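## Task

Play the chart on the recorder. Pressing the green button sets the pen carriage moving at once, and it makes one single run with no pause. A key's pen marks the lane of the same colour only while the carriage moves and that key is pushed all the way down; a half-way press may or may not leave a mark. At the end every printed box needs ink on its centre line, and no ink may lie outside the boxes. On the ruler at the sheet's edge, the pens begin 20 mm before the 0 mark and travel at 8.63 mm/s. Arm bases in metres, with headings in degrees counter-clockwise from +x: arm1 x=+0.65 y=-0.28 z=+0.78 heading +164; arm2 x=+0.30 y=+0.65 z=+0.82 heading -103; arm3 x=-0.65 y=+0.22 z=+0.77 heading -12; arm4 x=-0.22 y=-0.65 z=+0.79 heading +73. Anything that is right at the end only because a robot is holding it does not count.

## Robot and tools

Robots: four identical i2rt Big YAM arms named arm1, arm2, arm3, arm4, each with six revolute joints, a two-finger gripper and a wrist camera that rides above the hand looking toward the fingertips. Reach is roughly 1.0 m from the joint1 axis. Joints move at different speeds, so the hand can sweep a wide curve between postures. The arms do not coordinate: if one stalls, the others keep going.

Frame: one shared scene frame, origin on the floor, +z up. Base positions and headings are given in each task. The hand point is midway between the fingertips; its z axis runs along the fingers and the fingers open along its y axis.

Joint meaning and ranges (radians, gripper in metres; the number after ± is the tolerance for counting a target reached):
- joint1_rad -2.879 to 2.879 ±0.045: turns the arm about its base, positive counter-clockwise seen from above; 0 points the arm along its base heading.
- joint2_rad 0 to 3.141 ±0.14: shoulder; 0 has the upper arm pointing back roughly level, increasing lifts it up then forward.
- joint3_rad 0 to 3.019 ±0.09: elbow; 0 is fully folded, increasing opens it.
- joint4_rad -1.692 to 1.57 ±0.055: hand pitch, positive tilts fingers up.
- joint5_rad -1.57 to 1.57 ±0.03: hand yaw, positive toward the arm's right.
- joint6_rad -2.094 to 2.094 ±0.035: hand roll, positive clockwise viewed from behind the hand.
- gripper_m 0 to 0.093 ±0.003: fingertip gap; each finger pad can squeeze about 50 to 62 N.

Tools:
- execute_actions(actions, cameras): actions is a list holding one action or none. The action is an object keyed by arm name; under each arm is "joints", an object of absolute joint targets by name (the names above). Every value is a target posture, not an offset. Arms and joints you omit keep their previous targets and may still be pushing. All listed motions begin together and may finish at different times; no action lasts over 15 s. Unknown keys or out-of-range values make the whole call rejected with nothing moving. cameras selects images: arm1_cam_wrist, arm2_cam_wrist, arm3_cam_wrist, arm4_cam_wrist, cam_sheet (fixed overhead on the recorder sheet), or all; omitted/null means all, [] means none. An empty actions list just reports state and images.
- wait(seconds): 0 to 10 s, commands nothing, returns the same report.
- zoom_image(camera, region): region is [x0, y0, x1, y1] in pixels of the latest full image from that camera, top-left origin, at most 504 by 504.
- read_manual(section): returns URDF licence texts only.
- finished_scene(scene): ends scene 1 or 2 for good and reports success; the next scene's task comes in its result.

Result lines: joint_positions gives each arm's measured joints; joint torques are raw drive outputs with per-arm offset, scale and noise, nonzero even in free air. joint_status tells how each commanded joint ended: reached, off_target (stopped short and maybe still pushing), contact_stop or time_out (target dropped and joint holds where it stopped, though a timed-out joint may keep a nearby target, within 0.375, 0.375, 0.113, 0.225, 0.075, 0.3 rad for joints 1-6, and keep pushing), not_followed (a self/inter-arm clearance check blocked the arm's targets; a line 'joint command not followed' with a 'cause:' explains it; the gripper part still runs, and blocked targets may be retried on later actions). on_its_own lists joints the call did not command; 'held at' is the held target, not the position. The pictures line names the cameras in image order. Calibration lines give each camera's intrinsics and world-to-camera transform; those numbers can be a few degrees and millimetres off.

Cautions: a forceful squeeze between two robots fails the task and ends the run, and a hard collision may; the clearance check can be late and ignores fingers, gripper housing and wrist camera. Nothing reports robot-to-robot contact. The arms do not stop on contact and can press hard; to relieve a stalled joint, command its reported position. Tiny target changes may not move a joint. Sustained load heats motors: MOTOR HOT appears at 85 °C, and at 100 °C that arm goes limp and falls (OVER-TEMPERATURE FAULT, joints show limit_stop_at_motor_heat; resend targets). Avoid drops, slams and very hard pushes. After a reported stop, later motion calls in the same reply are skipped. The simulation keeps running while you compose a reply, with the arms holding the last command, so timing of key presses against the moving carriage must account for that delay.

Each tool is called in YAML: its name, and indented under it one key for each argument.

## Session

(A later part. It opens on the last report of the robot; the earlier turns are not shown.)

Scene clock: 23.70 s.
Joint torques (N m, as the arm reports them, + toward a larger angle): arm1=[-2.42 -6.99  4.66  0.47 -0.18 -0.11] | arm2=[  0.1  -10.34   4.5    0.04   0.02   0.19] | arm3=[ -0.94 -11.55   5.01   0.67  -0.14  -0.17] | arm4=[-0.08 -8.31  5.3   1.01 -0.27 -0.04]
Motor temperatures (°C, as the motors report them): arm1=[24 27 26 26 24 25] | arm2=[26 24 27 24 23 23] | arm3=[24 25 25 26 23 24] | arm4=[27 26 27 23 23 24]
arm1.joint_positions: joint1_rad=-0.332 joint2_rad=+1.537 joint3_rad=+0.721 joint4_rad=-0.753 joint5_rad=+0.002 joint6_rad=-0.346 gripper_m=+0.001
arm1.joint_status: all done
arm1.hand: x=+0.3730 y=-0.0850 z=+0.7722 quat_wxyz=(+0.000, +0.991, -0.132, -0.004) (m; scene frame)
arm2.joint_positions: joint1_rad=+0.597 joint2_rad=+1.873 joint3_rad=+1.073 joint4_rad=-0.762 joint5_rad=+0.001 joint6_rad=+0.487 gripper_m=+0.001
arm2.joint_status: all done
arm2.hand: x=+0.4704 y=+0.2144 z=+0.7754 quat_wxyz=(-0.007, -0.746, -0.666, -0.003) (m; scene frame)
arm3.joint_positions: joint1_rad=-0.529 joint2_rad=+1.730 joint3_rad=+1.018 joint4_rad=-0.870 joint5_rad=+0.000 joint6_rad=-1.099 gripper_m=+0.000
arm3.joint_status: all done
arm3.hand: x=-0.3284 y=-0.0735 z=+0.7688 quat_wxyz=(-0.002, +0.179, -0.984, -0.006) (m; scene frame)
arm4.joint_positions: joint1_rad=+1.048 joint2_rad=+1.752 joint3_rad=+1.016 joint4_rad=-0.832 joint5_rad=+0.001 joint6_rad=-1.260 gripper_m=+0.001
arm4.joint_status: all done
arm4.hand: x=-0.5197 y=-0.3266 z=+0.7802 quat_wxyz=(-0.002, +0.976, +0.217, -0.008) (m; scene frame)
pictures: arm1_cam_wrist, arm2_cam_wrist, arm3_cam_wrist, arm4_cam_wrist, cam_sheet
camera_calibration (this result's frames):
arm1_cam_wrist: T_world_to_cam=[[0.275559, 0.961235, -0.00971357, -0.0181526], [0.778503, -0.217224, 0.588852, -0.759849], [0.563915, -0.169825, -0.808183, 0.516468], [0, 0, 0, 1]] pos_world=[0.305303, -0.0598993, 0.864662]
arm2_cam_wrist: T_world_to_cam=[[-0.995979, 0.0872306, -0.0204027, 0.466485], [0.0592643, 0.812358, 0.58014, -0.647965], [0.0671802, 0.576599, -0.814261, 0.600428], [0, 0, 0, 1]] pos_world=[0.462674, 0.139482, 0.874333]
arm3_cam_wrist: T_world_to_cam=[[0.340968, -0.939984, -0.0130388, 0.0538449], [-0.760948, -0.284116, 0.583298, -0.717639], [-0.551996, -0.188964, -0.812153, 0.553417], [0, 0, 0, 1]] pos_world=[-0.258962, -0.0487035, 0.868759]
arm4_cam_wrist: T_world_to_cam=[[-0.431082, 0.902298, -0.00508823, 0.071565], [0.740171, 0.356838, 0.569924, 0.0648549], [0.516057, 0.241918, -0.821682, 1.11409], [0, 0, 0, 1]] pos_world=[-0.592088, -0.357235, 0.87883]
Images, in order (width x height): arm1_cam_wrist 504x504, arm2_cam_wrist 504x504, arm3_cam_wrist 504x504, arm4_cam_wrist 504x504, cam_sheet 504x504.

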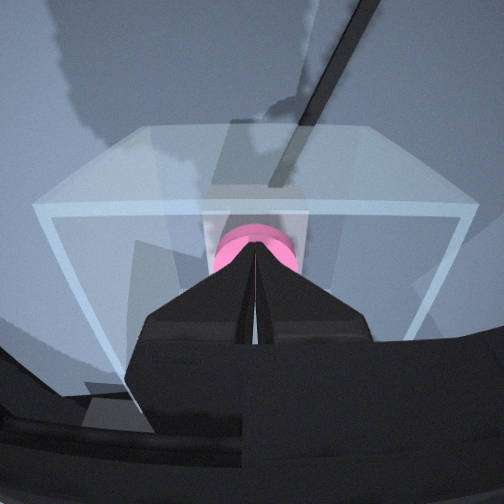

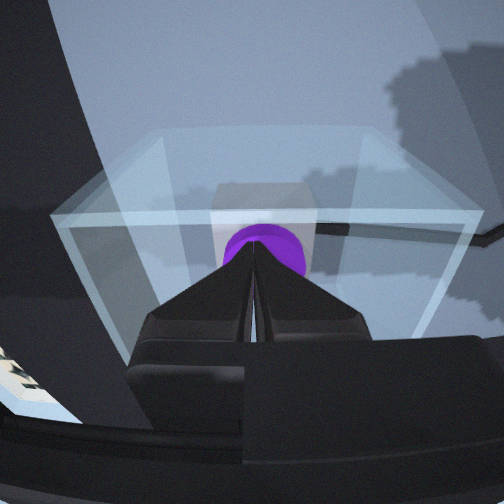

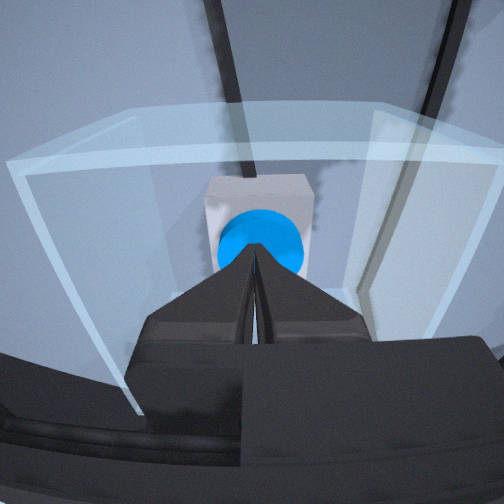

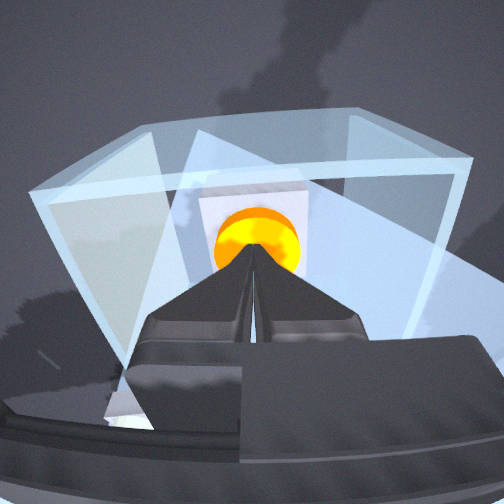

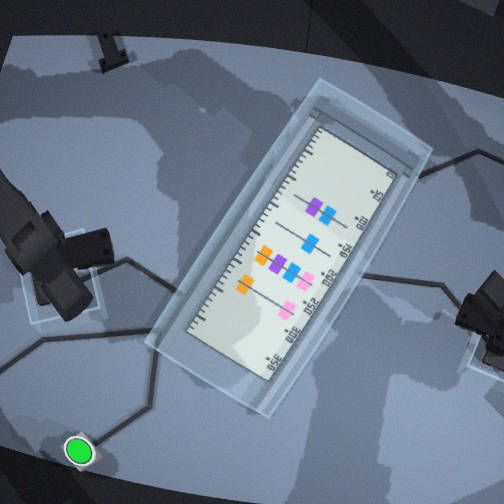

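execute_actions:
  actions:
    - {"arm1":{"joints":{"joint1_rad":-0.346,"joint2_rad":1.470,"joint3_rad":0.738,"joint4_rad":-0.835}},"arm2":{"joints":{"joint2_rad":1.813,"joint3_rad":1.070,"joint4_rad":-0.824}},"arm3":{"joints":{"joint2_rad":1.815,"joint3_rad":0.980}},"arm4":{"joints":{"joint2_rad":1.835,"joint3_rad":0.980,"joint4_rad":-0.832}}}

Scene clock: 25.83 s.
Joint torques (N m, as the arm reports them, + toward a larger angle): arm1=[-2.61 -9.72  7.83  0.02 -0.15 -0.09] | arm2=[  0.08 -14.18   6.39  -0.35   0.01   0.19] | arm3=[-0.76 -7.89  3.67  0.64 -0.14 -0.17] | arm4=[-0.14 -5.75  3.68  0.49 -0.27 -0.04]
Motor temperatures (°C, as the motors report them): arm1=[24 27 26 26 24 25] | arm2=[26 24 27 24 23 23] | arm3=[24 25 25 26 23 24] | arm4=[27 26 27 23 23 24]
arm1.joint_positions: joint1_rad=-0.334 joint2_rad=+1.475 joint3_rad=+0.721 joint4_rad=-0.827 joint5_rad=+0.002 joint6_rad=-0.346 gripper_m=+0.001
arm1.joint_status: all done
arm1.hand: x=+0.3813 y=-0.0900 z=+0.7916 quat_wxyz=(+0.003, +0.991, -0.133, +0.001) (m; scene frame)
arm2.joint_positions: joint1_rad=+0.597 joint2_rad=+1.818 joint3_rad=+1.073 joint4_rad=-0.816 joint5_rad=+0.001 joint6_rad=+0.487 gripper_m=+0.001
arm2.joint_status: all done
arm2.hand: x=+0.4686 y=+0.2183 z=+0.7995 quat_wxyz=(-0.007, -0.746, -0.666, -0.003) (m; scene frame)
arm3.joint_positions: joint1_rad=-0.529 joint2_rad=+1.731 joint3_rad=+1.017 joint4_rad=-0.869 joint5_rad=+0.000 joint6_rad=-1.100 gripper_m=+0.000
arm3.joint_status: all done
arm3.hand: x=-0.3289 y=-0.0731 z=+0.7678 quat_wxyz=(-0.001, +0.179, -0.984, -0.006) (m; scene frame)
arm4.joint_positions: joint1_rad=+1.048 joint2_rad=+1.754 joint3_rad=+1.015 joint4_rad=-0.832 joint5_rad=+0.001 joint6_rad=-1.260 gripper_m=+0.001
arm4.joint_status: all done
arm4.hand: x=-0.5191 y=-0.3273 z=+0.7792 quat_wxyz=(-0.001, +0.976, +0.217, -0.008) (m; scene frame)
pictures: arm1_cam_wrist, arm2_cam_wrist, arm3_cam_wrist, arm4_cam_wrist, cam_sheet
camera_calibration (this result's frames):
arm1_cam_wrist: T_world_to_cam=[[0.277054, 0.960762, -0.0133295, -0.0131688], [0.772818, -0.21457, 0.597254, -0.783078], [0.570959, -0.175773, -0.801941, 0.518477], [0, 0, 0, 1]] pos_world=[0.312796, -0.0642391, 0.883309]
arm2_cam_wrist: T_world_to_cam=[[-0.995973, 0.0872245, -0.0207416, 0.465086], [0.05911, 0.812769, 0.57958, -0.664626], [0.0674116, 0.576019, -0.814652, 0.618286], [0, 0, 0, 1]] pos_world=[0.460819, 0.143475, 0.898538]
arm3_cam_wrist: T_world_to_cam=[[0.341322, -0.939826, -0.0150631, 0.0561139], [-0.759848, -0.285321, 0.584142, -0.717697], [-0.55329, -0.187935, -0.811512, 0.551608], [0, 0, 0, 1]] pos_world=[-0.259294, -0.0483704, 0.867719]
arm4_cam_wrist: T_world_to_cam=[[-0.431106, 0.902266, -0.00800066, 0.0747405], [0.738971, 0.358144, 0.570661, 0.0644755], [0.517753, 0.240103, -0.821147, 1.11291], [0, 0, 0, 1]] pos_world=[-0.591639, -0.357741, 0.877669]
Images, in order (width x height): arm1_cam_wrist 504x504, arm2_cam_wrist 504x504, arm3_cam_wrist 504x504, arm4_cam_wrist 504x504, cam_sheet 504x504.

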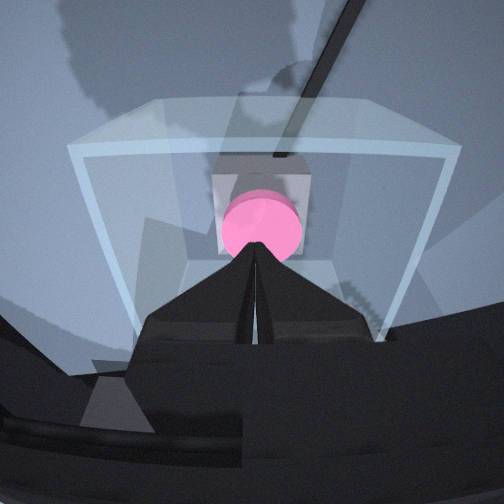

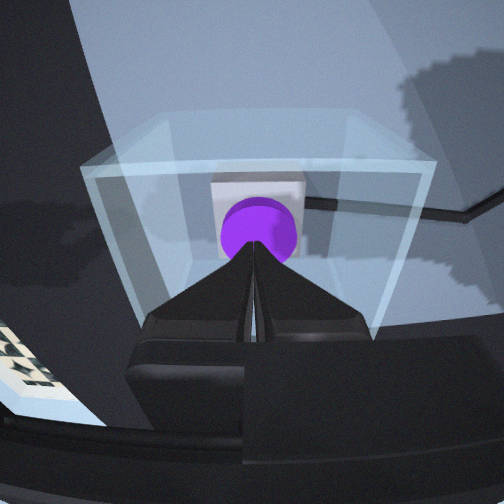

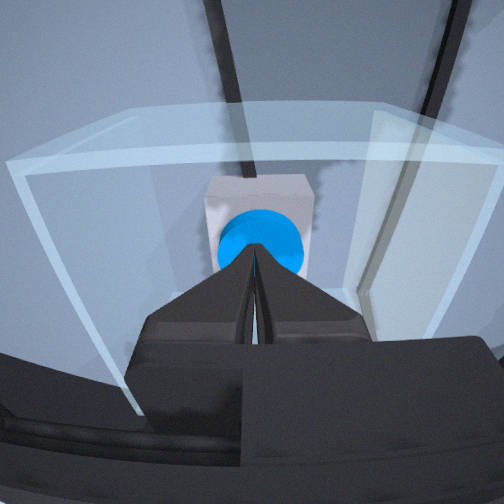

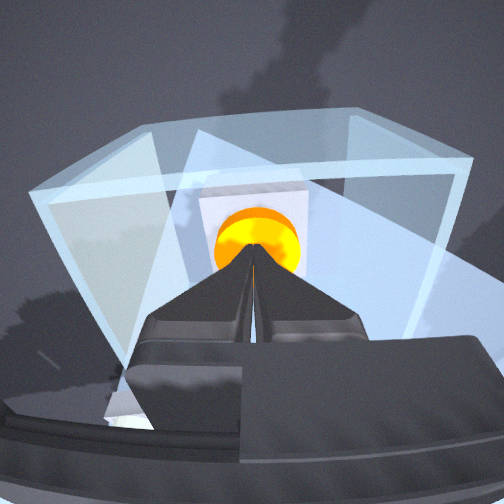

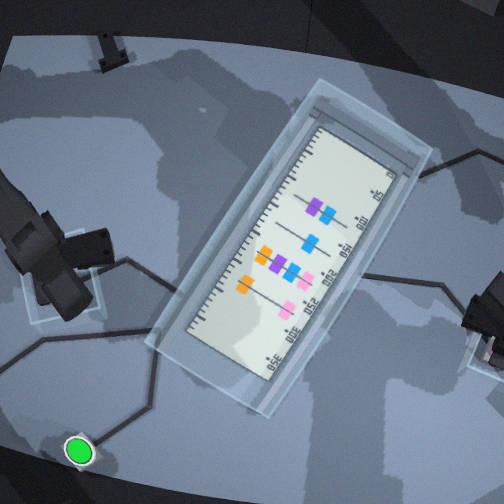

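execute_actions:
  actions:
    - {"arm1":{"joints":{"joint1_rad":-0.353,"joint2_rad":1.587,"joint3_rad":0.709,"joint4_rad":-0.775}},"arm2":{"joints":{"joint2_rad":1.921,"joint3_rad":1.061,"joint4_rad":-0.788}},"arm3":{"joints":{"joint2_rad":1.67,"joint3_rad":1.03,"joint4_rad":-0.85}},"arm4":{"joints":{"joint2_rad":1.53,"joint3_rad":1.028,"joint4_rad":-0.95}}}

execute_actions:
  actions:
    - {"arm1":{"joints":{"joint2_rad":1.457,"joint3_rad":0.733}},"arm2":{"joints":{"joint2_rad":1.813,"joint3_rad":1.08}},"arm4":{"joints":{"joint1_rad":0.468,"joint2_rad":1.326,"joint3_rad":0.778,"joint4_rad":-1.018}}}

Scene clock: 29.10 s.
Joint torques (N m, as the arm reports them, + toward a larger angle): arm1=[-2.62 -6.71  4.99  0.7  -0.2  -0.09] | arm2=[  0.09 -10.02   5.3    0.22   0.02   0.19] | arm3=[ -0.77 -15.63   8.15   1.07  -0.09  -0.17] | arm4=[-0.09 -8.17  8.39  0.41 -0.27 -0.03]
Motor temperatures (°C, as the motors report them): arm1=[24 27 26 26 24 25] | arm2=[26 25 27 24 23 23] | arm3=[24 25 25 26 23 24] | arm4=[27 26 27 23 23 24]
arm1.joint_positions: joint1_rad=-0.342 joint2_rad=+1.544 joint3_rad=+0.724 joint4_rad=-0.784 joint5_rad=+0.002 joint6_rad=-0.346 gripper_m=+0.001
arm1.joint_status: all done
arm1.hand: x=+0.3802 y=-0.0860 z=+0.7710 quat_wxyz=(+0.008, +0.990, -0.137, +0.011) (m; scene frame)
arm2.joint_positions: joint1_rad=+0.597 joint2_rad=+1.874 joint3_rad=+1.074 joint4_rad=-0.793 joint5_rad=+0.001 joint6_rad=+0.488 gripper_m=+0.001
arm2.joint_status: all done
arm2.hand: x=+0.4678 y=+0.2210 z=+0.7755 quat_wxyz=(+0.007, -0.746, -0.665, -0.008) (m; scene frame)
arm3.joint_positions: joint1_rad=-0.529 joint2_rad=+1.673 joint3_rad=+1.017 joint4_rad=-0.859 joint5_rad=+0.000 joint6_rad=-1.100 gripper_m=+0.000
arm3.joint_status: all done
arm3.hand: x=-0.3218 y=-0.0798 z=+0.7926 quat_wxyz=(-0.022, +0.179, -0.983, +0.021) (m; scene frame)
arm4.joint_positions: joint1_rad=+1.048 joint2_rad=+1.511 joint3_rad=+1.016 joint4_rad=-0.943 joint5_rad=+0.001 joint6_rad=-1.260 gripper_m=+0.001
arm4.joint_status: all done
arm4.hand: x=-0.5148 y=-0.3300 z=+0.8791 quat_wxyz=(-0.058, +0.974, +0.216, -0.041) (m; scene frame)
pictures: arm1_cam_wrist, arm2_cam_wrist, arm3_cam_wrist, arm4_cam_wrist, cam_sheet
camera_calibration (this result's frames):
arm1_cam_wrist: T_world_to_cam=[[0.284898, 0.958333, -0.020735, -0.0144669], [0.760011, -0.212652, 0.614135, -0.777008], [0.584137, -0.190725, -0.788928, 0.486918], [0, 0, 0, 1]] pos_world=[0.31023, -0.058501, 0.861031]
arm2_cam_wrist: T_world_to_cam=[[-0.996126, 0.0876582, -0.00700533, 0.452884], [0.0657928, 0.795765, 0.602021, -0.669635], [0.0583467, 0.599228, -0.798449, 0.583681], [0, 0, 0, 1]] pos_world=[0.46113, 0.143415, 0.872346]
arm3_cam_wrist: T_world_to_cam=[[0.33992, -0.939294, 0.0467107, -0.00167901], [-0.789471, -0.258005, 0.556929, -0.714472], [-0.511068, -0.226188, -0.829246, 0.598948], [0, 0, 0, 1]] pos_world=[-0.25738, -0.0504395, 0.894664]
arm4_cam_wrist: T_world_to_cam=[[-0.424452, 0.897634, 0.118713, -0.0297211], [0.789676, 0.302838, 0.533573, 0.045681], [0.443003, 0.320221, -0.837381, 1.19559], [0, 0, 0, 1]] pos_world=[-0.578337, -0.370008, 0.980316]
Images, in order (width x height): arm1_cam_wrist 504x504, arm2_cam_wrist 504x504, arm3_cam_wrist 504x504, arm4_cam_wrist 504x504, cam_sheet 504x504.

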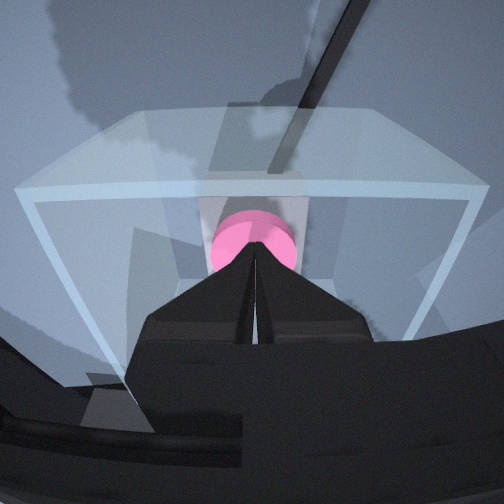

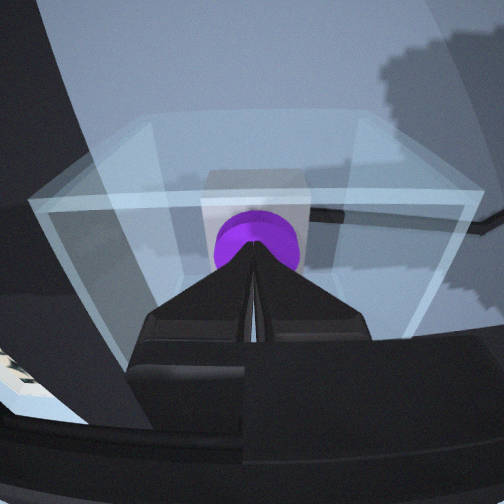

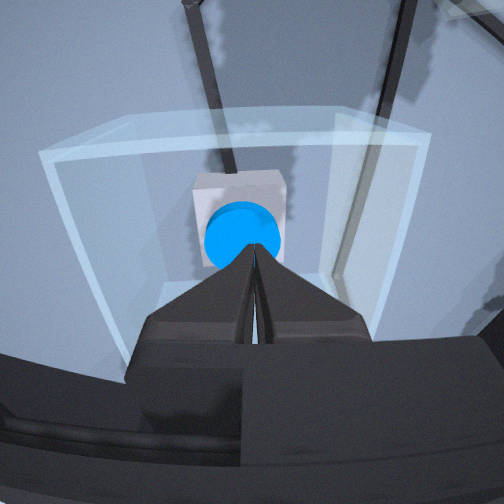

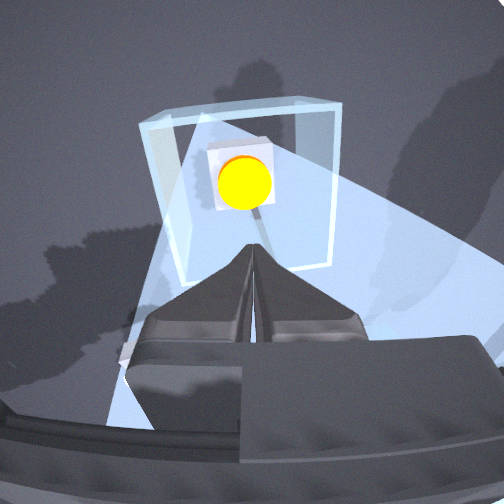

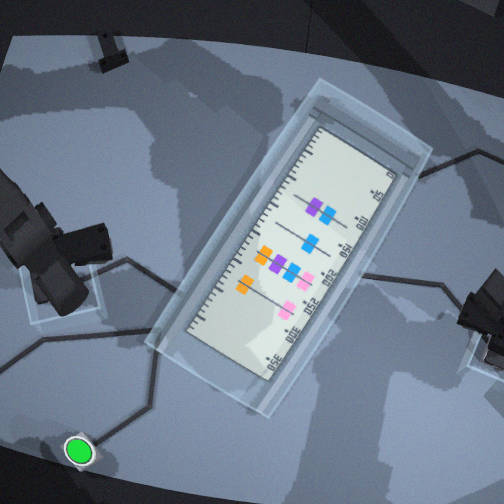

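Scene clock: 30.30 s.
Joint torques (N m, as the arm reports them, + toward a larger angle): arm1=[-2.57 -9.21  7.36  0.78 -0.17 -0.09] | arm2=[  0.11 -13.89   7.04   0.31   0.01   0.19] | arm3=[ -0.53 -15.17   8.02   1.14  -0.12  -0.13] | arm4=[ 0.34 -6.9   7.07  0.25 -0.28 -0.04]
Motor temperatures (°C, as the motors report them): arm1=[24 27 26 26 24 25] | arm2=[26 25 27 24 23 23] | arm3=[24 25 25 26 23 24] | arm4=[27 26 27 23 23 24]
arm1.joint_positions: joint1_rad=-0.342 joint2_rad=+1.458 joint3_rad=+0.724 joint4_rad=-0.783 joint5_rad=+0.002 joint6_rad=-0.346 gripper_m=+0.001
arm1.joint_status: all done
arm1.hand: x=+0.3711 y=-0.0793 z=+0.7982 quat_wxyz=(-0.012, +0.990, -0.137, -0.028) (m; scene frame)
arm2.joint_positions: joint1_rad=+0.597 joint2_rad=+1.817 joint3_rad=+1.074 joint4_rad=-0.793 joint5_rad=+0.001 joint6_rad=+0.488 gripper_m=+0.001
arm2.joint_status: all done
arm2.hand: x=+0.4709 y=+0.2123 z=+0.8005 quat_wxyz=(-0.019, -0.746, -0.665, +0.002) (m; scene frame)
arm3.joint_positions: joint1_rad=-0.529 joint2_rad=+1.673 joint3_rad=+1.017 joint4_rad=-0.859 joint5_rad=+0.000 joint6_rad=-1.100 gripper_m=+0.000
arm3.joint_status: not commanded
arm3.hand: x=-0.3218 y=-0.0798 z=+0.7926 quat_wxyz=(-0.022, +0.179, -0.983, +0.021) (m; scene frame)
arm4.joint_positions: joint1_rad=+0.470 joint2_rad=+1.328 joint3_rad=+0.778 joint4_rad=-1.014 joint5_rad=+0.001 joint6_rad=-1.260 gripper_m=+0.001
arm4.joint_status: all done
arm4.hand: x=-0.2734 y=-0.3305 z=+0.8566 quat_wxyz=(-0.002, +0.998, -0.070, -0.008) (m; scene frame)
pictures: arm1_cam_wrist, arm2_cam_wrist, arm3_cam_wrist, arm4_cam_wrist, cam_sheet
camera_calibration (this result's frames):
arm1_cam_wrist: T_world_to_cam=[[0.28503, 0.958489, 0.0074963, -0.0403331], [0.800807, -0.242423, 0.547667, -0.749853], [0.52675, -0.150098, -0.836663, 0.577581], [0, 0, 0, 1]] pos_world=[0.307743, -0.0564285, 0.894213]
arm2_cam_wrist: T_world_to_cam=[[-0.995668, 0.0872613, -0.0321003, 0.476913], [0.0543434, 0.826296, 0.560609, -0.645865], [0.0754438, 0.556436, -0.827459, 0.633019], [0, 0, 0, 1]] pos_world=[0.462188, 0.139825, 0.901183]
arm3_cam_wrist: T_world_to_cam=[[0.33992, -0.939294, 0.0467107, -0.00167901], [-0.789471, -0.258005, 0.556929, -0.714472], [-0.511068, -0.226188, -0.829246, 0.598948], [0, 0, 0, 1]] pos_world=[-0.25738, -0.0504395, 0.894664]
arm4_cam_wrist: T_world_to_cam=[[0.131442, 0.991265, -0.0107644, 0.369713], [0.816005, -0.102024, 0.56897, -0.289706], [0.562902, -0.0835701, -0.822288, 0.956388], [0, 0, 0, 1]] pos_world=[-0.350547, -0.316115, 0.95524]
Images, in order (width x height): arm1_cam_wrist 504x504, arm2_cam_wrist 504x504, arm3_cam_wrist 504x504, arm4_cam_wrist 504x504, cam_sheet 504x504.

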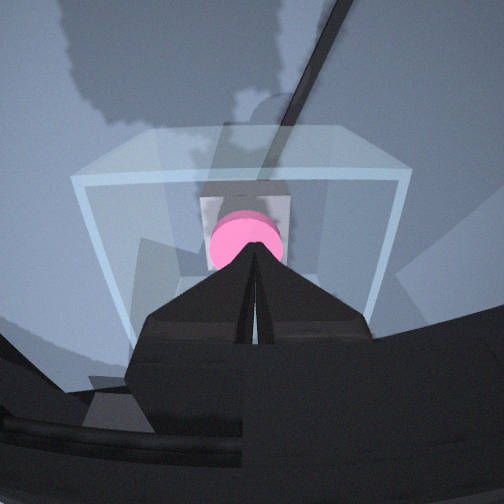

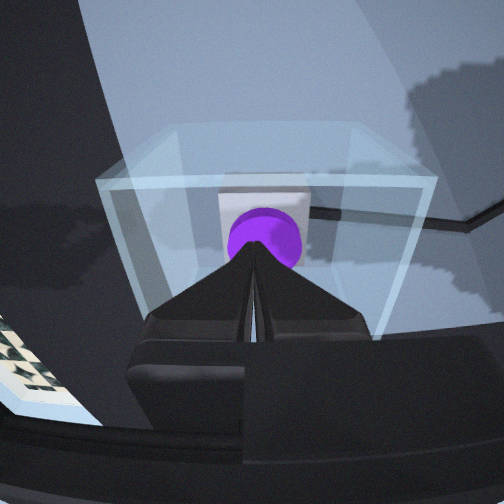

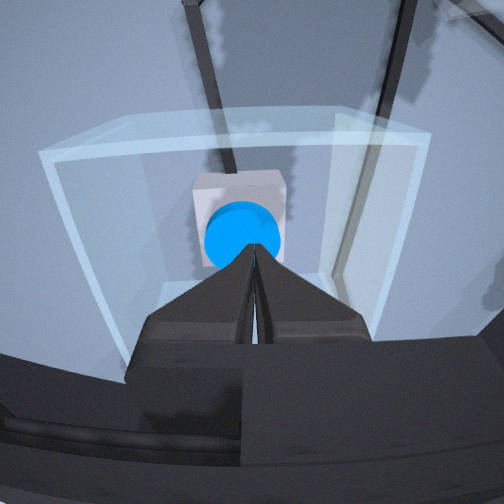

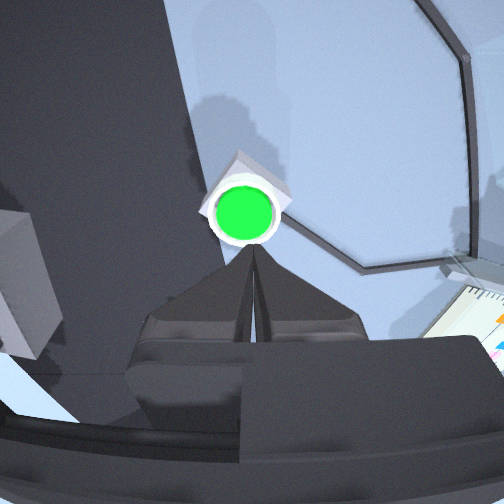

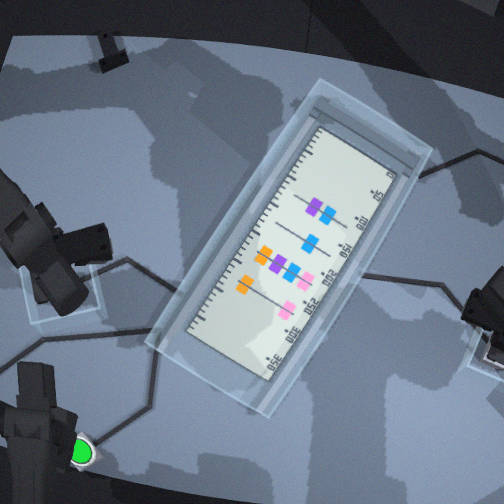

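zoom_image:
  camera: "arm4_cam_wrist"
  region: [180, 140, 320, 280]

zoom_image:
  camera: "cam_sheet"
  region: [255, 120, 355, 250]

zoom_image:
  camera: "cam_sheet"
  region: [200, 200, 330, 330]

Region (180, 140, 320, 280) of arm4_cam_wrist's 504x504 image, scaled by 3.600, with more detail than that image has.

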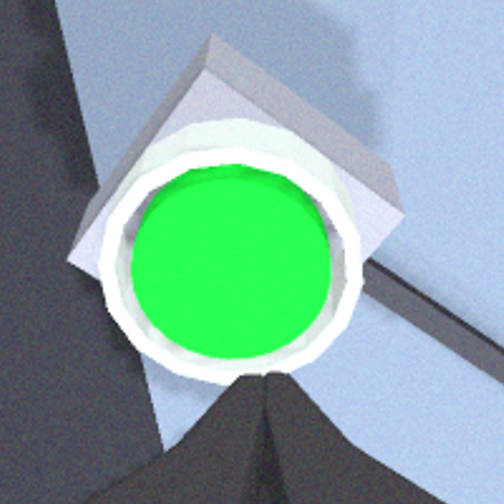

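Region (255, 120, 355, 250) of cam_sheet's 504x504 image, scaled by 3.877, with more detail than that image has; it fills the left 388 columns of this view, and the rest is white.

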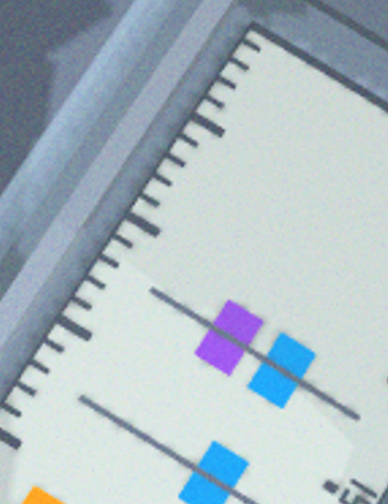

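Region (200, 200, 330, 330) of cam_sheet's 504x504 image, scaled by 3.877, with more detail than that image has.

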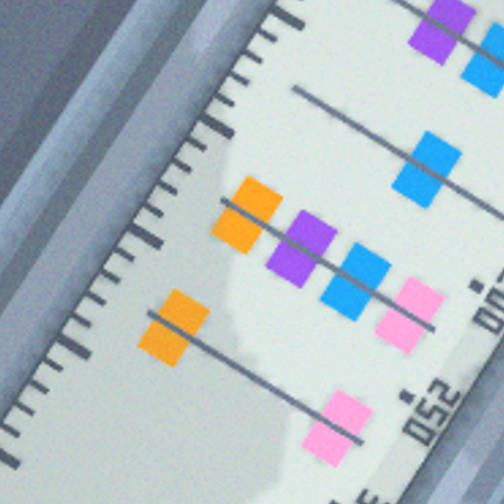

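execute_actions:
  actions:
    - {"arm4":{"joints":{"joint1_rad":0.418,"joint2_rad":1.362,"joint3_rad":0.655,"joint4_rad":-0.803}}}
  cameras: ["arm4_cam_wrist", "cam_sheet"]

zoom_image:
  camera: "arm4_cam_wrist"
  region: [180, 150, 320, 290]

Scene clock: 33.70 s.
Joint torques (N m, as the arm reports them, + toward a larger angle): arm1=[-2.65 -9.38  7.36  0.89 -0.18 -0.07] | arm2=[  0.12 -14.09   6.98   0.32   0.01   0.19] | arm3=[ -0.8  -15.45   8.06   1.17  -0.15  -0.14] | arm4=[ 0.35 -5.63  7.24  0.86 -0.27 -0.03]
Motor temperatures (°C, as the motors report them): arm1=[24 28 26 26 24 25] | arm2=[26 25 27 24 23 23] | arm3=[24 26 26 26 23 24] | arm4=[27 26 27 23 23 24]
arm1.joint_positions: joint1_rad=-0.342 joint2_rad=+1.458 joint3_rad=+0.724 joint4_rad=-0.783 joint5_rad=+0.002 joint6_rad=-0.346 gripper_m=+0.001
arm1.joint_status: not commanded
arm1.hand: x=+0.3711 y=-0.0793 z=+0.7982 quat_wxyz=(-0.012, +0.990, -0.137, -0.028) (m; scene frame)
arm2.joint_positions: joint1_rad=+0.597 joint2_rad=+1.817 joint3_rad=+1.074 joint4_rad=-0.793 joint5_rad=+0.001 joint6_rad=+0.488 gripper_m=+0.001
arm2.joint_status: not commanded
arm2.hand: x=+0.4709 y=+0.2123 z=+0.8005 quat_wxyz=(-0.019, -0.746, -0.665, +0.002) (m; scene frame)
arm3.joint_positions: joint1_rad=-0.529 joint2_rad=+1.673 joint3_rad=+1.017 joint4_rad=-0.859 joint5_rad=+0.000 joint6_rad=-1.100 gripper_m=+0.000
arm3.joint_status: not commanded
arm3.hand: x=-0.3218 y=-0.0798 z=+0.7926 quat_wxyz=(-0.022, +0.179, -0.983, +0.021) (m; scene frame)
arm4.joint_positions: joint1_rad=+0.421 joint2_rad=+1.353 joint3_rad=+0.643 joint4_rad=-0.813 joint5_rad=+0.001 joint6_rad=-1.260 gripper_m=+0.001
arm4.joint_status: all done
arm4.hand: x=-0.2566 y=-0.3443 z=+0.8081 quat_wxyz=(-0.022, +0.995, -0.095, -0.012) (m; scene frame)
pictures: arm4_cam_wrist, cam_sheet
camera_calibration (this result's frames):
arm4_cam_wrist: T_world_to_cam=[[0.180374, 0.983195, 0.0281497, 0.358924], [0.81275, -0.165101, 0.55873, -0.291505], [0.553988, -0.0779015, -0.828872, 0.910863], [0, 0, 0, 1]] pos_world=[-0.332427, -0.330063, 0.907758]
Images, in order (width x height): arm4_cam_wrist 504x504, cam_sheet 504x504.

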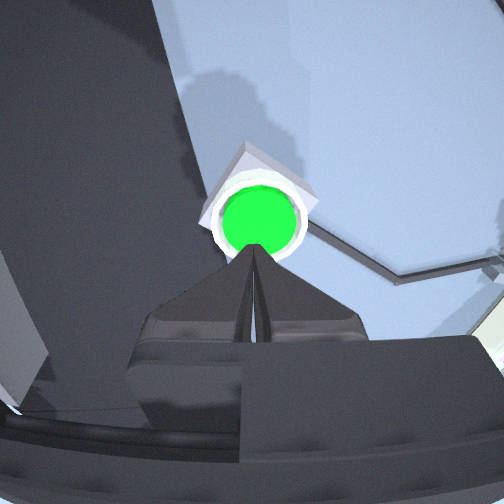

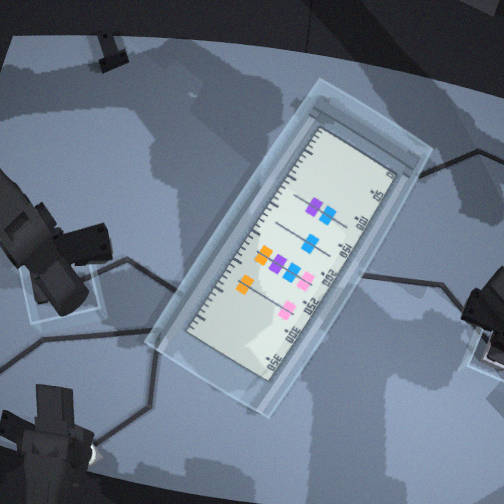

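Region (180, 150, 320, 290) of arm4_cam_wrist's 504x504 image, scaled by 3.600, with more detail than that image has.

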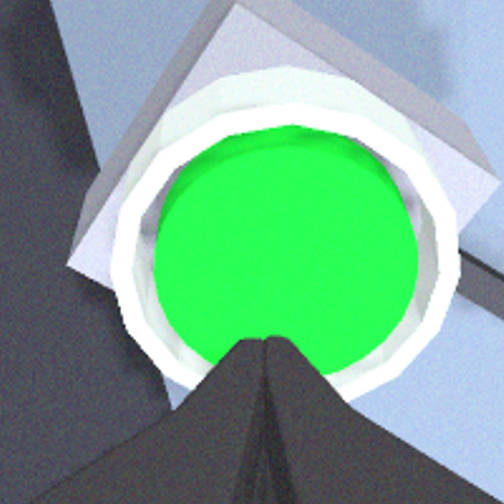

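execute_actions:
  actions: []
  cameras: []

execute_actions:
  actions:
    - {"arm2":{"joints":{"joint2_rad":1.921,"joint3_rad":1.061}},"arm3":{"joints":{"joint2_rad":1.78,"joint3_rad":1.005}}}
  cameras: ["arm3_cam_wrist"]

wait:
  seconds: 0.3

execute_actions:
  actions:
    - {"arm2":{"joints":{"joint2_rad":1.813,"joint3_rad":1.08}},"arm3":{"joints":{"joint2_rad":1.67,"joint3_rad":1.03}}}
  cameras: []

execute_actions:
  actions:
    - {"arm1":{"joints":{"joint2_rad":1.587,"joint3_rad":0.709}}}
  cameras: []

execute_actions:
  actions:
    - {"arm1":{"joints":{"joint2_rad":1.457,"joint3_rad":0.733}}}
  cameras: []

Scene clock: 37.70 s.
Joint torques (N m, as the arm reports them, + toward a larger angle): arm1=[-2.6  -9.48  7.4   0.76 -0.17 -0.1 ] | arm2=[  0.1  -14.1    6.97   0.33   0.02   0.19] | arm3=[ -0.91 -15.34   7.98   1.19  -0.14  -0.15] | arm4=[ 0.22 -5.68  7.18  0.86 -0.26 -0.04]
Motor temperatures (°C, as the motors report them): arm1=[24 28 26 26 24 25] | arm2=[26 25 27 24 23 23] | arm3=[24 26 26 26 23 24] | arm4=[27 26 27 23 23 24]
arm1.joint_positions: joint1_rad=-0.342 joint2_rad=+1.458 joint3_rad=+0.724 joint4_rad=-0.783 joint5_rad=+0.002 joint6_rad=-0.346 gripper_m=+0.001
arm1.joint_status: not commanded
arm1.hand: x=+0.3711 y=-0.0793 z=+0.7982 quat_wxyz=(-0.012, +0.990, -0.137, -0.028) (m; scene frame)
arm2.joint_positions: joint1_rad=+0.597 joint2_rad=+1.817 joint3_rad=+1.074 joint4_rad=-0.793 joint5_rad=+0.001 joint6_rad=+0.488 gripper_m=+0.001
arm2.joint_status: not commanded
arm2.hand: x=+0.4709 y=+0.2123 z=+0.8005 quat_wxyz=(-0.019, -0.746, -0.665, +0.002) (m; scene frame)
arm3.joint_positions: joint1_rad=-0.529 joint2_rad=+1.673 joint3_rad=+1.017 joint4_rad=-0.859 joint5_rad=+0.000 joint6_rad=-1.100 gripper_m=+0.000
arm3.joint_status: not commanded
arm3.hand: x=-0.3218 y=-0.0798 z=+0.7926 quat_wxyz=(-0.022, +0.179, -0.983, +0.021) (m; scene frame)
arm4.joint_positions: joint1_rad=+0.421 joint2_rad=+1.353 joint3_rad=+0.643 joint4_rad=-0.813 joint5_rad=+0.001 joint6_rad=-1.260 gripper_m=+0.001
arm4.joint_status: all done
arm4.hand: x=-0.2566 y=-0.3443 z=+0.8081 quat_wxyz=(-0.022, +0.995, -0.095, -0.012) (m; scene frame)
pictures: none
No camera images: the call's "cameras" was empty. Leave "cameras" out to get every camera's image.

Scene clock: 38.47 s.
Joint torques (N m, as the arm reports them, + toward a larger angle): arm1=[-2.66 -9.46  7.43  0.83 -0.16 -0.1 ] | arm2=[  0.12 -10.19   5.12   0.14   0.02   0.19] | arm3=[ -0.88 -11.66   5.24   0.88  -0.13  -0.13] | arm4=[ 0.11 -5.61  7.23  0.86 -0.27 -0.04]
Motor temperatures (°C, as the motors report them): arm1=[24 28 26 26 24 25] | arm2=[26 25 27 24 23 23] | arm3=[24 26 26 26 23 24] | arm4=[27 26 27 23 23 24]
arm1.joint_positions: joint1_rad=-0.342 joint2_rad=+1.458 joint3_rad=+0.724 joint4_rad=-0.783 joint5_rad=+0.002 joint6_rad=-0.346 gripper_m=+0.001
arm1.joint_status: not commanded
arm1.hand: x=+0.3711 y=-0.0793 z=+0.7982 quat_wxyz=(-0.012, +0.990, -0.137, -0.028) (m; scene frame)
arm2.joint_positions: joint1_rad=+0.597 joint2_rad=+1.875 joint3_rad=+1.077 joint4_rad=-0.791 joint5_rad=+0.001 joint6_rad=+0.488 gripper_m=+0.001
arm2.joint_status: all done
arm2.hand: x=+0.4683 y=+0.2197 z=+0.7755 quat_wxyz=(+0.006, -0.746, -0.665, -0.008) (m; scene frame)
arm3.joint_positions: joint1_rad=-0.529 joint2_rad=+1.733 joint3_rad=+1.021 joint4_rad=-0.854 joint5_rad=+0.000 joint6_rad=-1.100 gripper_m=+0.000
arm3.joint_status: all done
arm3.hand: x=-0.3247 y=-0.0770 z=+0.7687 quat_wxyz=(-0.006, +0.180, -0.984, +0.001) (m; scene frame)
arm4.joint_positions: joint1_rad=+0.421 joint2_rad=+1.353 joint3_rad=+0.643 joint4_rad=-0.813 joint5_rad=+0.001 joint6_rad=-1.260 gripper_m=+0.001
arm4.joint_status: not commanded
arm4.hand: x=-0.2566 y=-0.3443 z=+0.8081 quat_wxyz=(-0.022, +0.995, -0.095, -0.012) (m; scene frame)
pictures: arm3_cam_wrist
camera_calibration (this result's frames):
arm3_cam_wrist: T_world_to_cam=[[0.341619, -0.939838, 0.00132892, 0.0384779], [-0.767501, -0.27816, 0.577554, -0.71298], [-0.542438, -0.198323, -0.816351, 0.560332], [0, 0, 0, 1]] pos_world=[-0.256413, -0.0510328, 0.869161]
Images, in order (width x height): arm3_cam_wrist 504x504.

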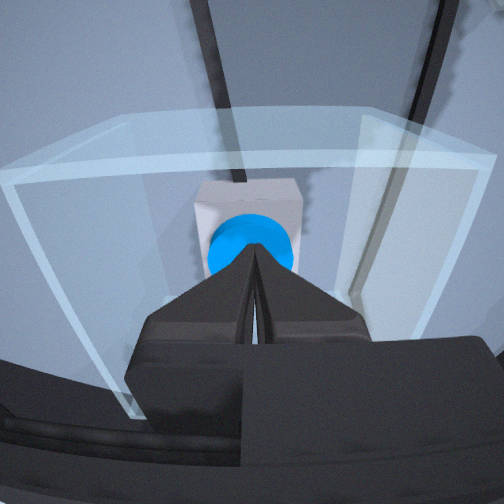

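Scene clock: 38.77 s.
Joint torques (N m, as the arm reports them, + toward a larger angle): arm1=[-2.57 -9.46  7.44  0.76 -0.19 -0.09] | arm2=[  0.12 -10.21   5.11   0.13   0.01   0.19] | arm3=[ -0.91 -11.32   5.36   0.8   -0.16  -0.15] | arm4=[ 0.36 -5.59  7.21  0.86 -0.27 -0.03]
Motor temperatures (°C, as the motors report them): arm1=[24 28 26 26 24 25] | arm2=[26 25 27 24 23 23] | arm3=[24 26 26 26 23 24] | arm4=[27 26 27 23 23 24]
arm1.joint_positions: joint1_rad=-0.342 joint2_rad=+1.458 joint3_rad=+0.724 joint4_rad=-0.783 joint5_rad=+0.002 joint6_rad=-0.346 gripper_m=+0.001
arm1.joint_status: not commanded
arm1.hand: x=+0.3711 y=-0.0793 z=+0.7982 quat_wxyz=(-0.012, +0.990, -0.137, -0.028) (m; scene frame)
arm2.joint_positions: joint1_rad=+0.597 joint2_rad=+1.875 joint3_rad=+1.077 joint4_rad=-0.791 joint5_rad=+0.001 joint6_rad=+0.488 gripper_m=+0.001
arm2.joint_status: all done
arm2.hand: x=+0.4683 y=+0.2197 z=+0.7755 quat_wxyz=(+0.006, -0.746, -0.665, -0.008) (m; scene frame)
arm3.joint_positions: joint1_rad=-0.529 joint2_rad=+1.733 joint3_rad=+1.021 joint4_rad=-0.854 joint5_rad=+0.000 joint6_rad=-1.100 gripper_m=+0.000
arm3.joint_status: all done
arm3.hand: x=-0.3247 y=-0.0770 z=+0.7687 quat_wxyz=(-0.006, +0.180, -0.984, +0.001) (m; scene frame)
arm4.joint_positions: joint1_rad=+0.421 joint2_rad=+1.353 joint3_rad=+0.643 joint4_rad=-0.813 joint5_rad=+0.001 joint6_rad=-1.260 gripper_m=+0.001
arm4.joint_status: not commanded
arm4.hand: x=-0.2566 y=-0.3443 z=+0.8081 quat_wxyz=(-0.022, +0.995, -0.095, -0.012) (m; scene frame)
wait: 0.30 s; at rest by 0.27 s
pictures: arm1_cam_wrist, arm2_cam_wrist, arm3_cam_wrist, arm4_cam_wrist, cam_sheet
camera_calibration (this result's frames):
arm1_cam_wrist: T_world_to_cam=[[0.28503, 0.958489, 0.0074963, -0.0403331], [0.800807, -0.242423, 0.547667, -0.749853], [0.52675, -0.150098, -0.836663, 0.577581], [0, 0, 0, 1]] pos_world=[0.307743, -0.0564285, 0.894213]
arm2_cam_wrist: T_world_to_cam=[[-0.996116, 0.0876692, -0.00819266, 0.45446], [0.0652318, 0.797257, 0.600105, -0.667158], [0.0591423, 0.597239, -0.79988, 0.585671], [0, 0, 0, 1]] pos_world=[0.461577, 0.142269, 0.872555]
arm3_cam_wrist: T_world_to_cam=[[0.341619, -0.939838, 0.00132892, 0.0384779], [-0.767501, -0.27816, 0.577554, -0.71298], [-0.542438, -0.198323, -0.816351, 0.560332], [0, 0, 0, 1]] pos_world=[-0.256413, -0.0510328, 0.869161]
arm4_cam_wrist: T_world_to_cam=[[0.180374, 0.983195, 0.0281497, 0.358924], [0.81275, -0.165101, 0.55873, -0.291505], [0.553988, -0.0779015, -0.828872, 0.910863], [0, 0, 0, 1]] pos_world=[-0.332427, -0.330063, 0.907758]
Images, in order (width x height): arm1_cam_wrist 504x504, arm2_cam_wrist 504x504, arm3_cam_wrist 504x504, arm4_cam_wrist 504x504, cam_sheet 504x504.

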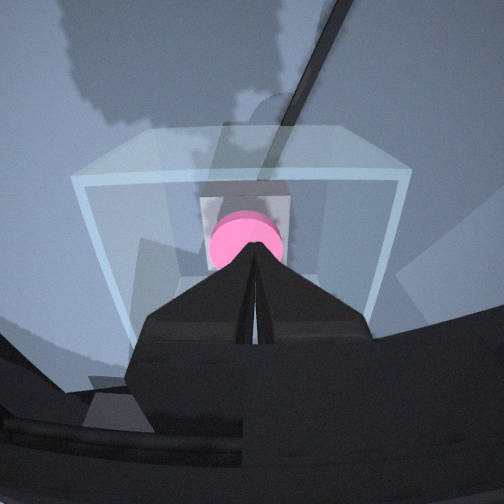

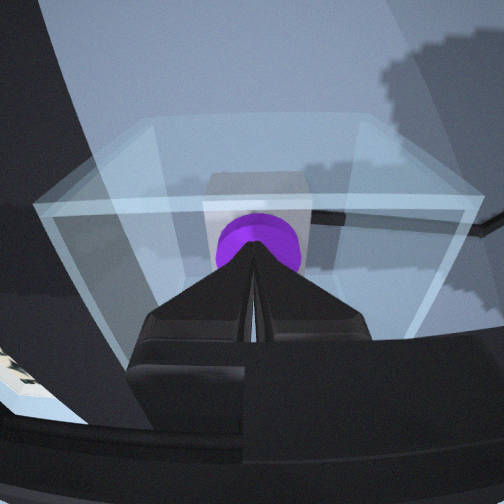

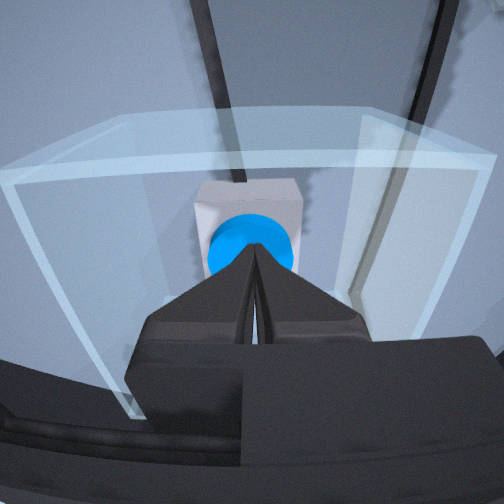

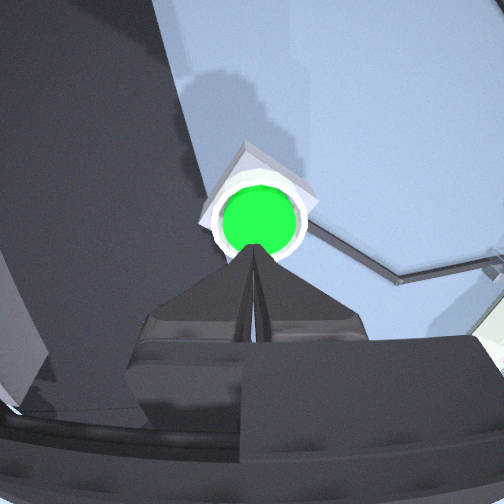

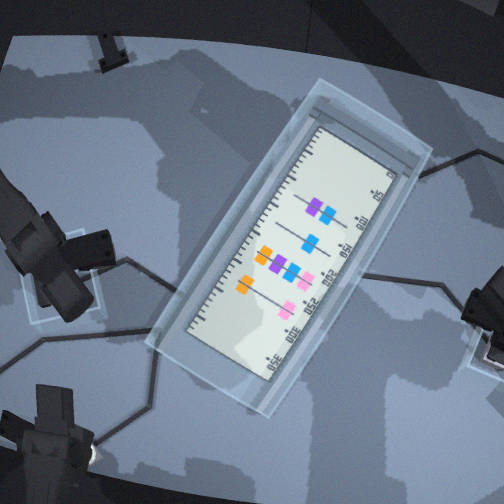

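Scene clock: 39.60 s.
Joint torques (N m, as the arm reports them, + toward a larger angle): arm1=[-2.5  -9.65  7.35  0.82 -0.17 -0.09] | arm2=[  0.13 -14.06   6.71   0.32   0.01   0.18] | arm3=[ -0.92 -15.44   7.64   0.88  -0.15  -0.15] | arm4=[ 0.39 -5.51  7.21  0.84 -0.27 -0.03]
Motor temperatures (°C, as the motors report them): arm1=[24 28 26 26 24 25] | arm2=[26 25 27 24 23 23] | arm3=[24 26 26 26 23 24] | arm4=[27 26 27 23 23 24]
arm1.joint_positions: joint1_rad=-0.342 joint2_rad=+1.458 joint3_rad=+0.724 joint4_rad=-0.783 joint5_rad=+0.002 joint6_rad=-0.346 gripper_m=+0.001
arm1.joint_status: not commanded
arm1.hand: x=+0.3711 y=-0.0793 z=+0.7982 quat_wxyz=(-0.012, +0.990, -0.137, -0.028) (m; scene frame)
arm2.joint_positions: joint1_rad=+0.597 joint2_rad=+1.817 joint3_rad=+1.077 joint4_rad=-0.791 joint5_rad=+0.001 joint6_rad=+0.488 gripper_m=+0.001
arm2.joint_status: all done
arm2.hand: x=+0.4716 y=+0.2106 z=+0.8013 quat_wxyz=(-0.021, -0.746, -0.665, +0.002) (m; scene frame)
arm3.joint_positions: joint1_rad=-0.529 joint2_rad=+1.672 joint3_rad=+1.021 joint4_rad=-0.854 joint5_rad=+0.000 joint6_rad=-1.100 gripper_m=+0.000
arm3.joint_status: all done
arm3.hand: x=-0.3194 y=-0.0821 z=+0.7943 quat_wxyz=(-0.025, +0.179, -0.983, +0.025) (m; scene frame)
arm4.joint_positions: joint1_rad=+0.421 joint2_rad=+1.353 joint3_rad=+0.643 joint4_rad=-0.813 joint5_rad=+0.001 joint6_rad=-1.260 gripper_m=+0.001
arm4.joint_status: not commanded
arm4.hand: x=-0.2566 y=-0.3443 z=+0.8081 quat_wxyz=(-0.022, +0.995, -0.095, -0.012) (m; scene frame)
pictures: none
No camera images: the call's "cameras" was empty. Leave "cameras" out to get every camera's image.

Scene clock: 40.33 s.
Joint torques (N m, as the arm reports them, + toward a larger angle): arm1=[-2.74 -6.8   4.9   0.53 -0.17 -0.07] | arm2=[  0.14 -14.22   6.78   0.25   0.02   0.18] | arm3=[ -0.89 -15.59   7.73   0.87  -0.14  -0.13] | arm4=[ 0.45 -5.63  7.19  0.9  -0.27 -0.05]
Motor temperatures (°C, as the motors report them): arm1=[24 28 26 26 24 25] | arm2=[26 25 27 24 23 23] | arm3=[24 26 26 26 23 24] | arm4=[27 26 27 23 23 24]
arm1.joint_positions: joint1_rad=-0.342 joint2_rad=+1.546 joint3_rad=+0.727 joint4_rad=-0.781 joint5_rad=+0.002 joint6_rad=-0.346 gripper_m=+0.001
arm1.joint_status: all done
arm1.hand: x=+0.3788 y=-0.0852 z=+0.7710 quat_wxyz=(+0.008, +0.991, -0.137, +0.009) (m; scene frame)
arm2.joint_positions: joint1_rad=+0.597 joint2_rad=+1.817 joint3_rad=+1.077 joint4_rad=-0.791 joint5_rad=+0.001 joint6_rad=+0.488 gripper_m=+0.001
arm2.joint_status: not commanded
arm2.hand: x=+0.4716 y=+0.2106 z=+0.8013 quat_wxyz=(-0.021, -0.746, -0.665, +0.002) (m; scene frame)
arm3.joint_positions: joint1_rad=-0.529 joint2_rad=+1.672 joint3_rad=+1.021 joint4_rad=-0.854 joint5_rad=+0.000 joint6_rad=-1.100 gripper_m=+0.000
arm3.joint_status: not commanded
arm3.hand: x=-0.3194 y=-0.0821 z=+0.7943 quat_wxyz=(-0.025, +0.179, -0.983, +0.025) (m; scene frame)
arm4.joint_positions: joint1_rad=+0.421 joint2_rad=+1.353 joint3_rad=+0.643 joint4_rad=-0.813 joint5_rad=+0.001 joint6_rad=-1.260 gripper_m=+0.001
arm4.joint_status: not commanded
arm4.hand: x=-0.2566 y=-0.3443 z=+0.8081 quat_wxyz=(-0.022, +0.995, -0.095, -0.012) (m; scene frame)
pictures: none
No camera images: the call's "cameras" was empty. Leave "cameras" out to get every camera's image.

Scene clock: 41.20 s.
Joint torques (N m, as the arm reports them, + toward a larger angle): arm1=[-2.61 -9.34  7.24  0.72 -0.16 -0.07] | arm2=[  0.1  -14.12   6.79   0.25   0.01   0.18] | arm3=[ -0.96 -15.49   7.72   0.85  -0.17  -0.13] | arm4=[ 0.45 -5.72  7.2   0.93 -0.28 -0.03]
Motor temperatures (°C, as the motors report them): arm1=[24 28 26 26 24 25] | arm2=[26 25 27 24 23 23] | arm3=[24 26 26 26 23 24] | arm4=[27 26 27 23 23 24]
arm1.joint_positions: joint1_rad=-0.342 joint2_rad=+1.458 joint3_rad=+0.727 joint4_rad=-0.780 joint5_rad=+0.002 joint6_rad=-0.346 gripper_m=+0.001
arm1.joint_status: all done
arm1.hand: x=+0.3696 y=-0.0783 z=+0.7991 quat_wxyz=(-0.013, +0.990, -0.137, -0.030) (m; scene frame)
arm2.joint_positions: joint1_rad=+0.597 joint2_rad=+1.817 joint3_rad=+1.077 joint4_rad=-0.791 joint5_rad=+0.001 joint6_rad=+0.488 gripper_m=+0.001
arm2.joint_status: not commanded
arm2.hand: x=+0.4716 y=+0.2106 z=+0.8013 quat_wxyz=(-0.021, -0.746, -0.665, +0.002) (m; scene frame)
arm3.joint_positions: joint1_rad=-0.529 joint2_rad=+1.672 joint3_rad=+1.021 joint4_rad=-0.854 joint5_rad=+0.000 joint6_rad=-1.100 gripper_m=+0.000
arm3.joint_status: not commanded
arm3.hand: x=-0.3194 y=-0.0821 z=+0.7943 quat_wxyz=(-0.025, +0.179, -0.983, +0.025) (m; scene frame)
arm4.joint_positions: joint1_rad=+0.421 joint2_rad=+1.353 joint3_rad=+0.643 joint4_rad=-0.813 joint5_rad=+0.001 joint6_rad=-1.260 gripper_m=+0.001
arm4.joint_status: not commanded
arm4.hand: x=-0.2566 y=-0.3443 z=+0.8081 quat_wxyz=(-0.022, +0.995, -0.095, -0.012) (m; scene frame)
pictures: none
No camera images: the call's "cameras" was empty. Leave "cameras" out to get every camera's image.

execute_actions:
  actions: []
  cameras: ["cam_sheet"]

Scene clock: 41.97 s.
Joint torques (N m, as the arm reports them, + toward a larger angle): arm1=[-2.37 -9.35  7.27  0.77 -0.16 -0.1 ] | arm2=[  0.13 -14.07   6.83   0.25   0.02   0.18] | arm3=[ -0.84 -15.31   7.81   0.94  -0.16  -0.15] | arm4=[ 0.11 -5.59  7.19  0.88 -0.27 -0.04]
Motor temperatures (°C, as the motors report them): arm1=[24 28 26 26 24 25] | arm2=[26 25 27 24 23 23] | arm3=[24 26 26 26 23 24] | arm4=[27 26 27 23 23 24]
arm1.joint_positions: joint1_rad=-0.342 joint2_rad=+1.458 joint3_rad=+0.727 joint4_rad=-0.780 joint5_rad=+0.002 joint6_rad=-0.346 gripper_m=+0.001
arm1.joint_status: all done
arm1.hand: x=+0.3696 y=-0.0783 z=+0.7991 quat_wxyz=(-0.013, +0.990, -0.137, -0.030) (m; scene frame)
arm2.joint_positions: joint1_rad=+0.597 joint2_rad=+1.817 joint3_rad=+1.077 joint4_rad=-0.791 joint5_rad=+0.001 joint6_rad=+0.488 gripper_m=+0.001
arm2.joint_status: not commanded
arm2.hand: x=+0.4716 y=+0.2106 z=+0.8013 quat_wxyz=(-0.021, -0.746, -0.665, +0.002) (m; scene frame)
arm3.joint_positions: joint1_rad=-0.529 joint2_rad=+1.672 joint3_rad=+1.021 joint4_rad=-0.854 joint5_rad=+0.000 joint6_rad=-1.100 gripper_m=+0.000
arm3.joint_status: not commanded
arm3.hand: x=-0.3194 y=-0.0821 z=+0.7943 quat_wxyz=(-0.025, +0.179, -0.983, +0.025) (m; scene frame)
arm4.joint_positions: joint1_rad=+0.421 joint2_rad=+1.353 joint3_rad=+0.643 joint4_rad=-0.813 joint5_rad=+0.001 joint6_rad=-1.260 gripper_m=+0.001
arm4.joint_status: not commanded
arm4.hand: x=-0.2566 y=-0.3443 z=+0.8081 quat_wxyz=(-0.022, +0.995, -0.095, -0.012) (m; scene frame)
pictures: cam_sheet
Images, in order (width x height): cam_sheet 504x504.

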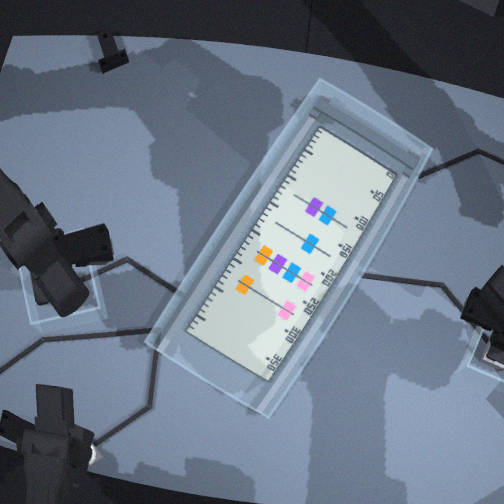

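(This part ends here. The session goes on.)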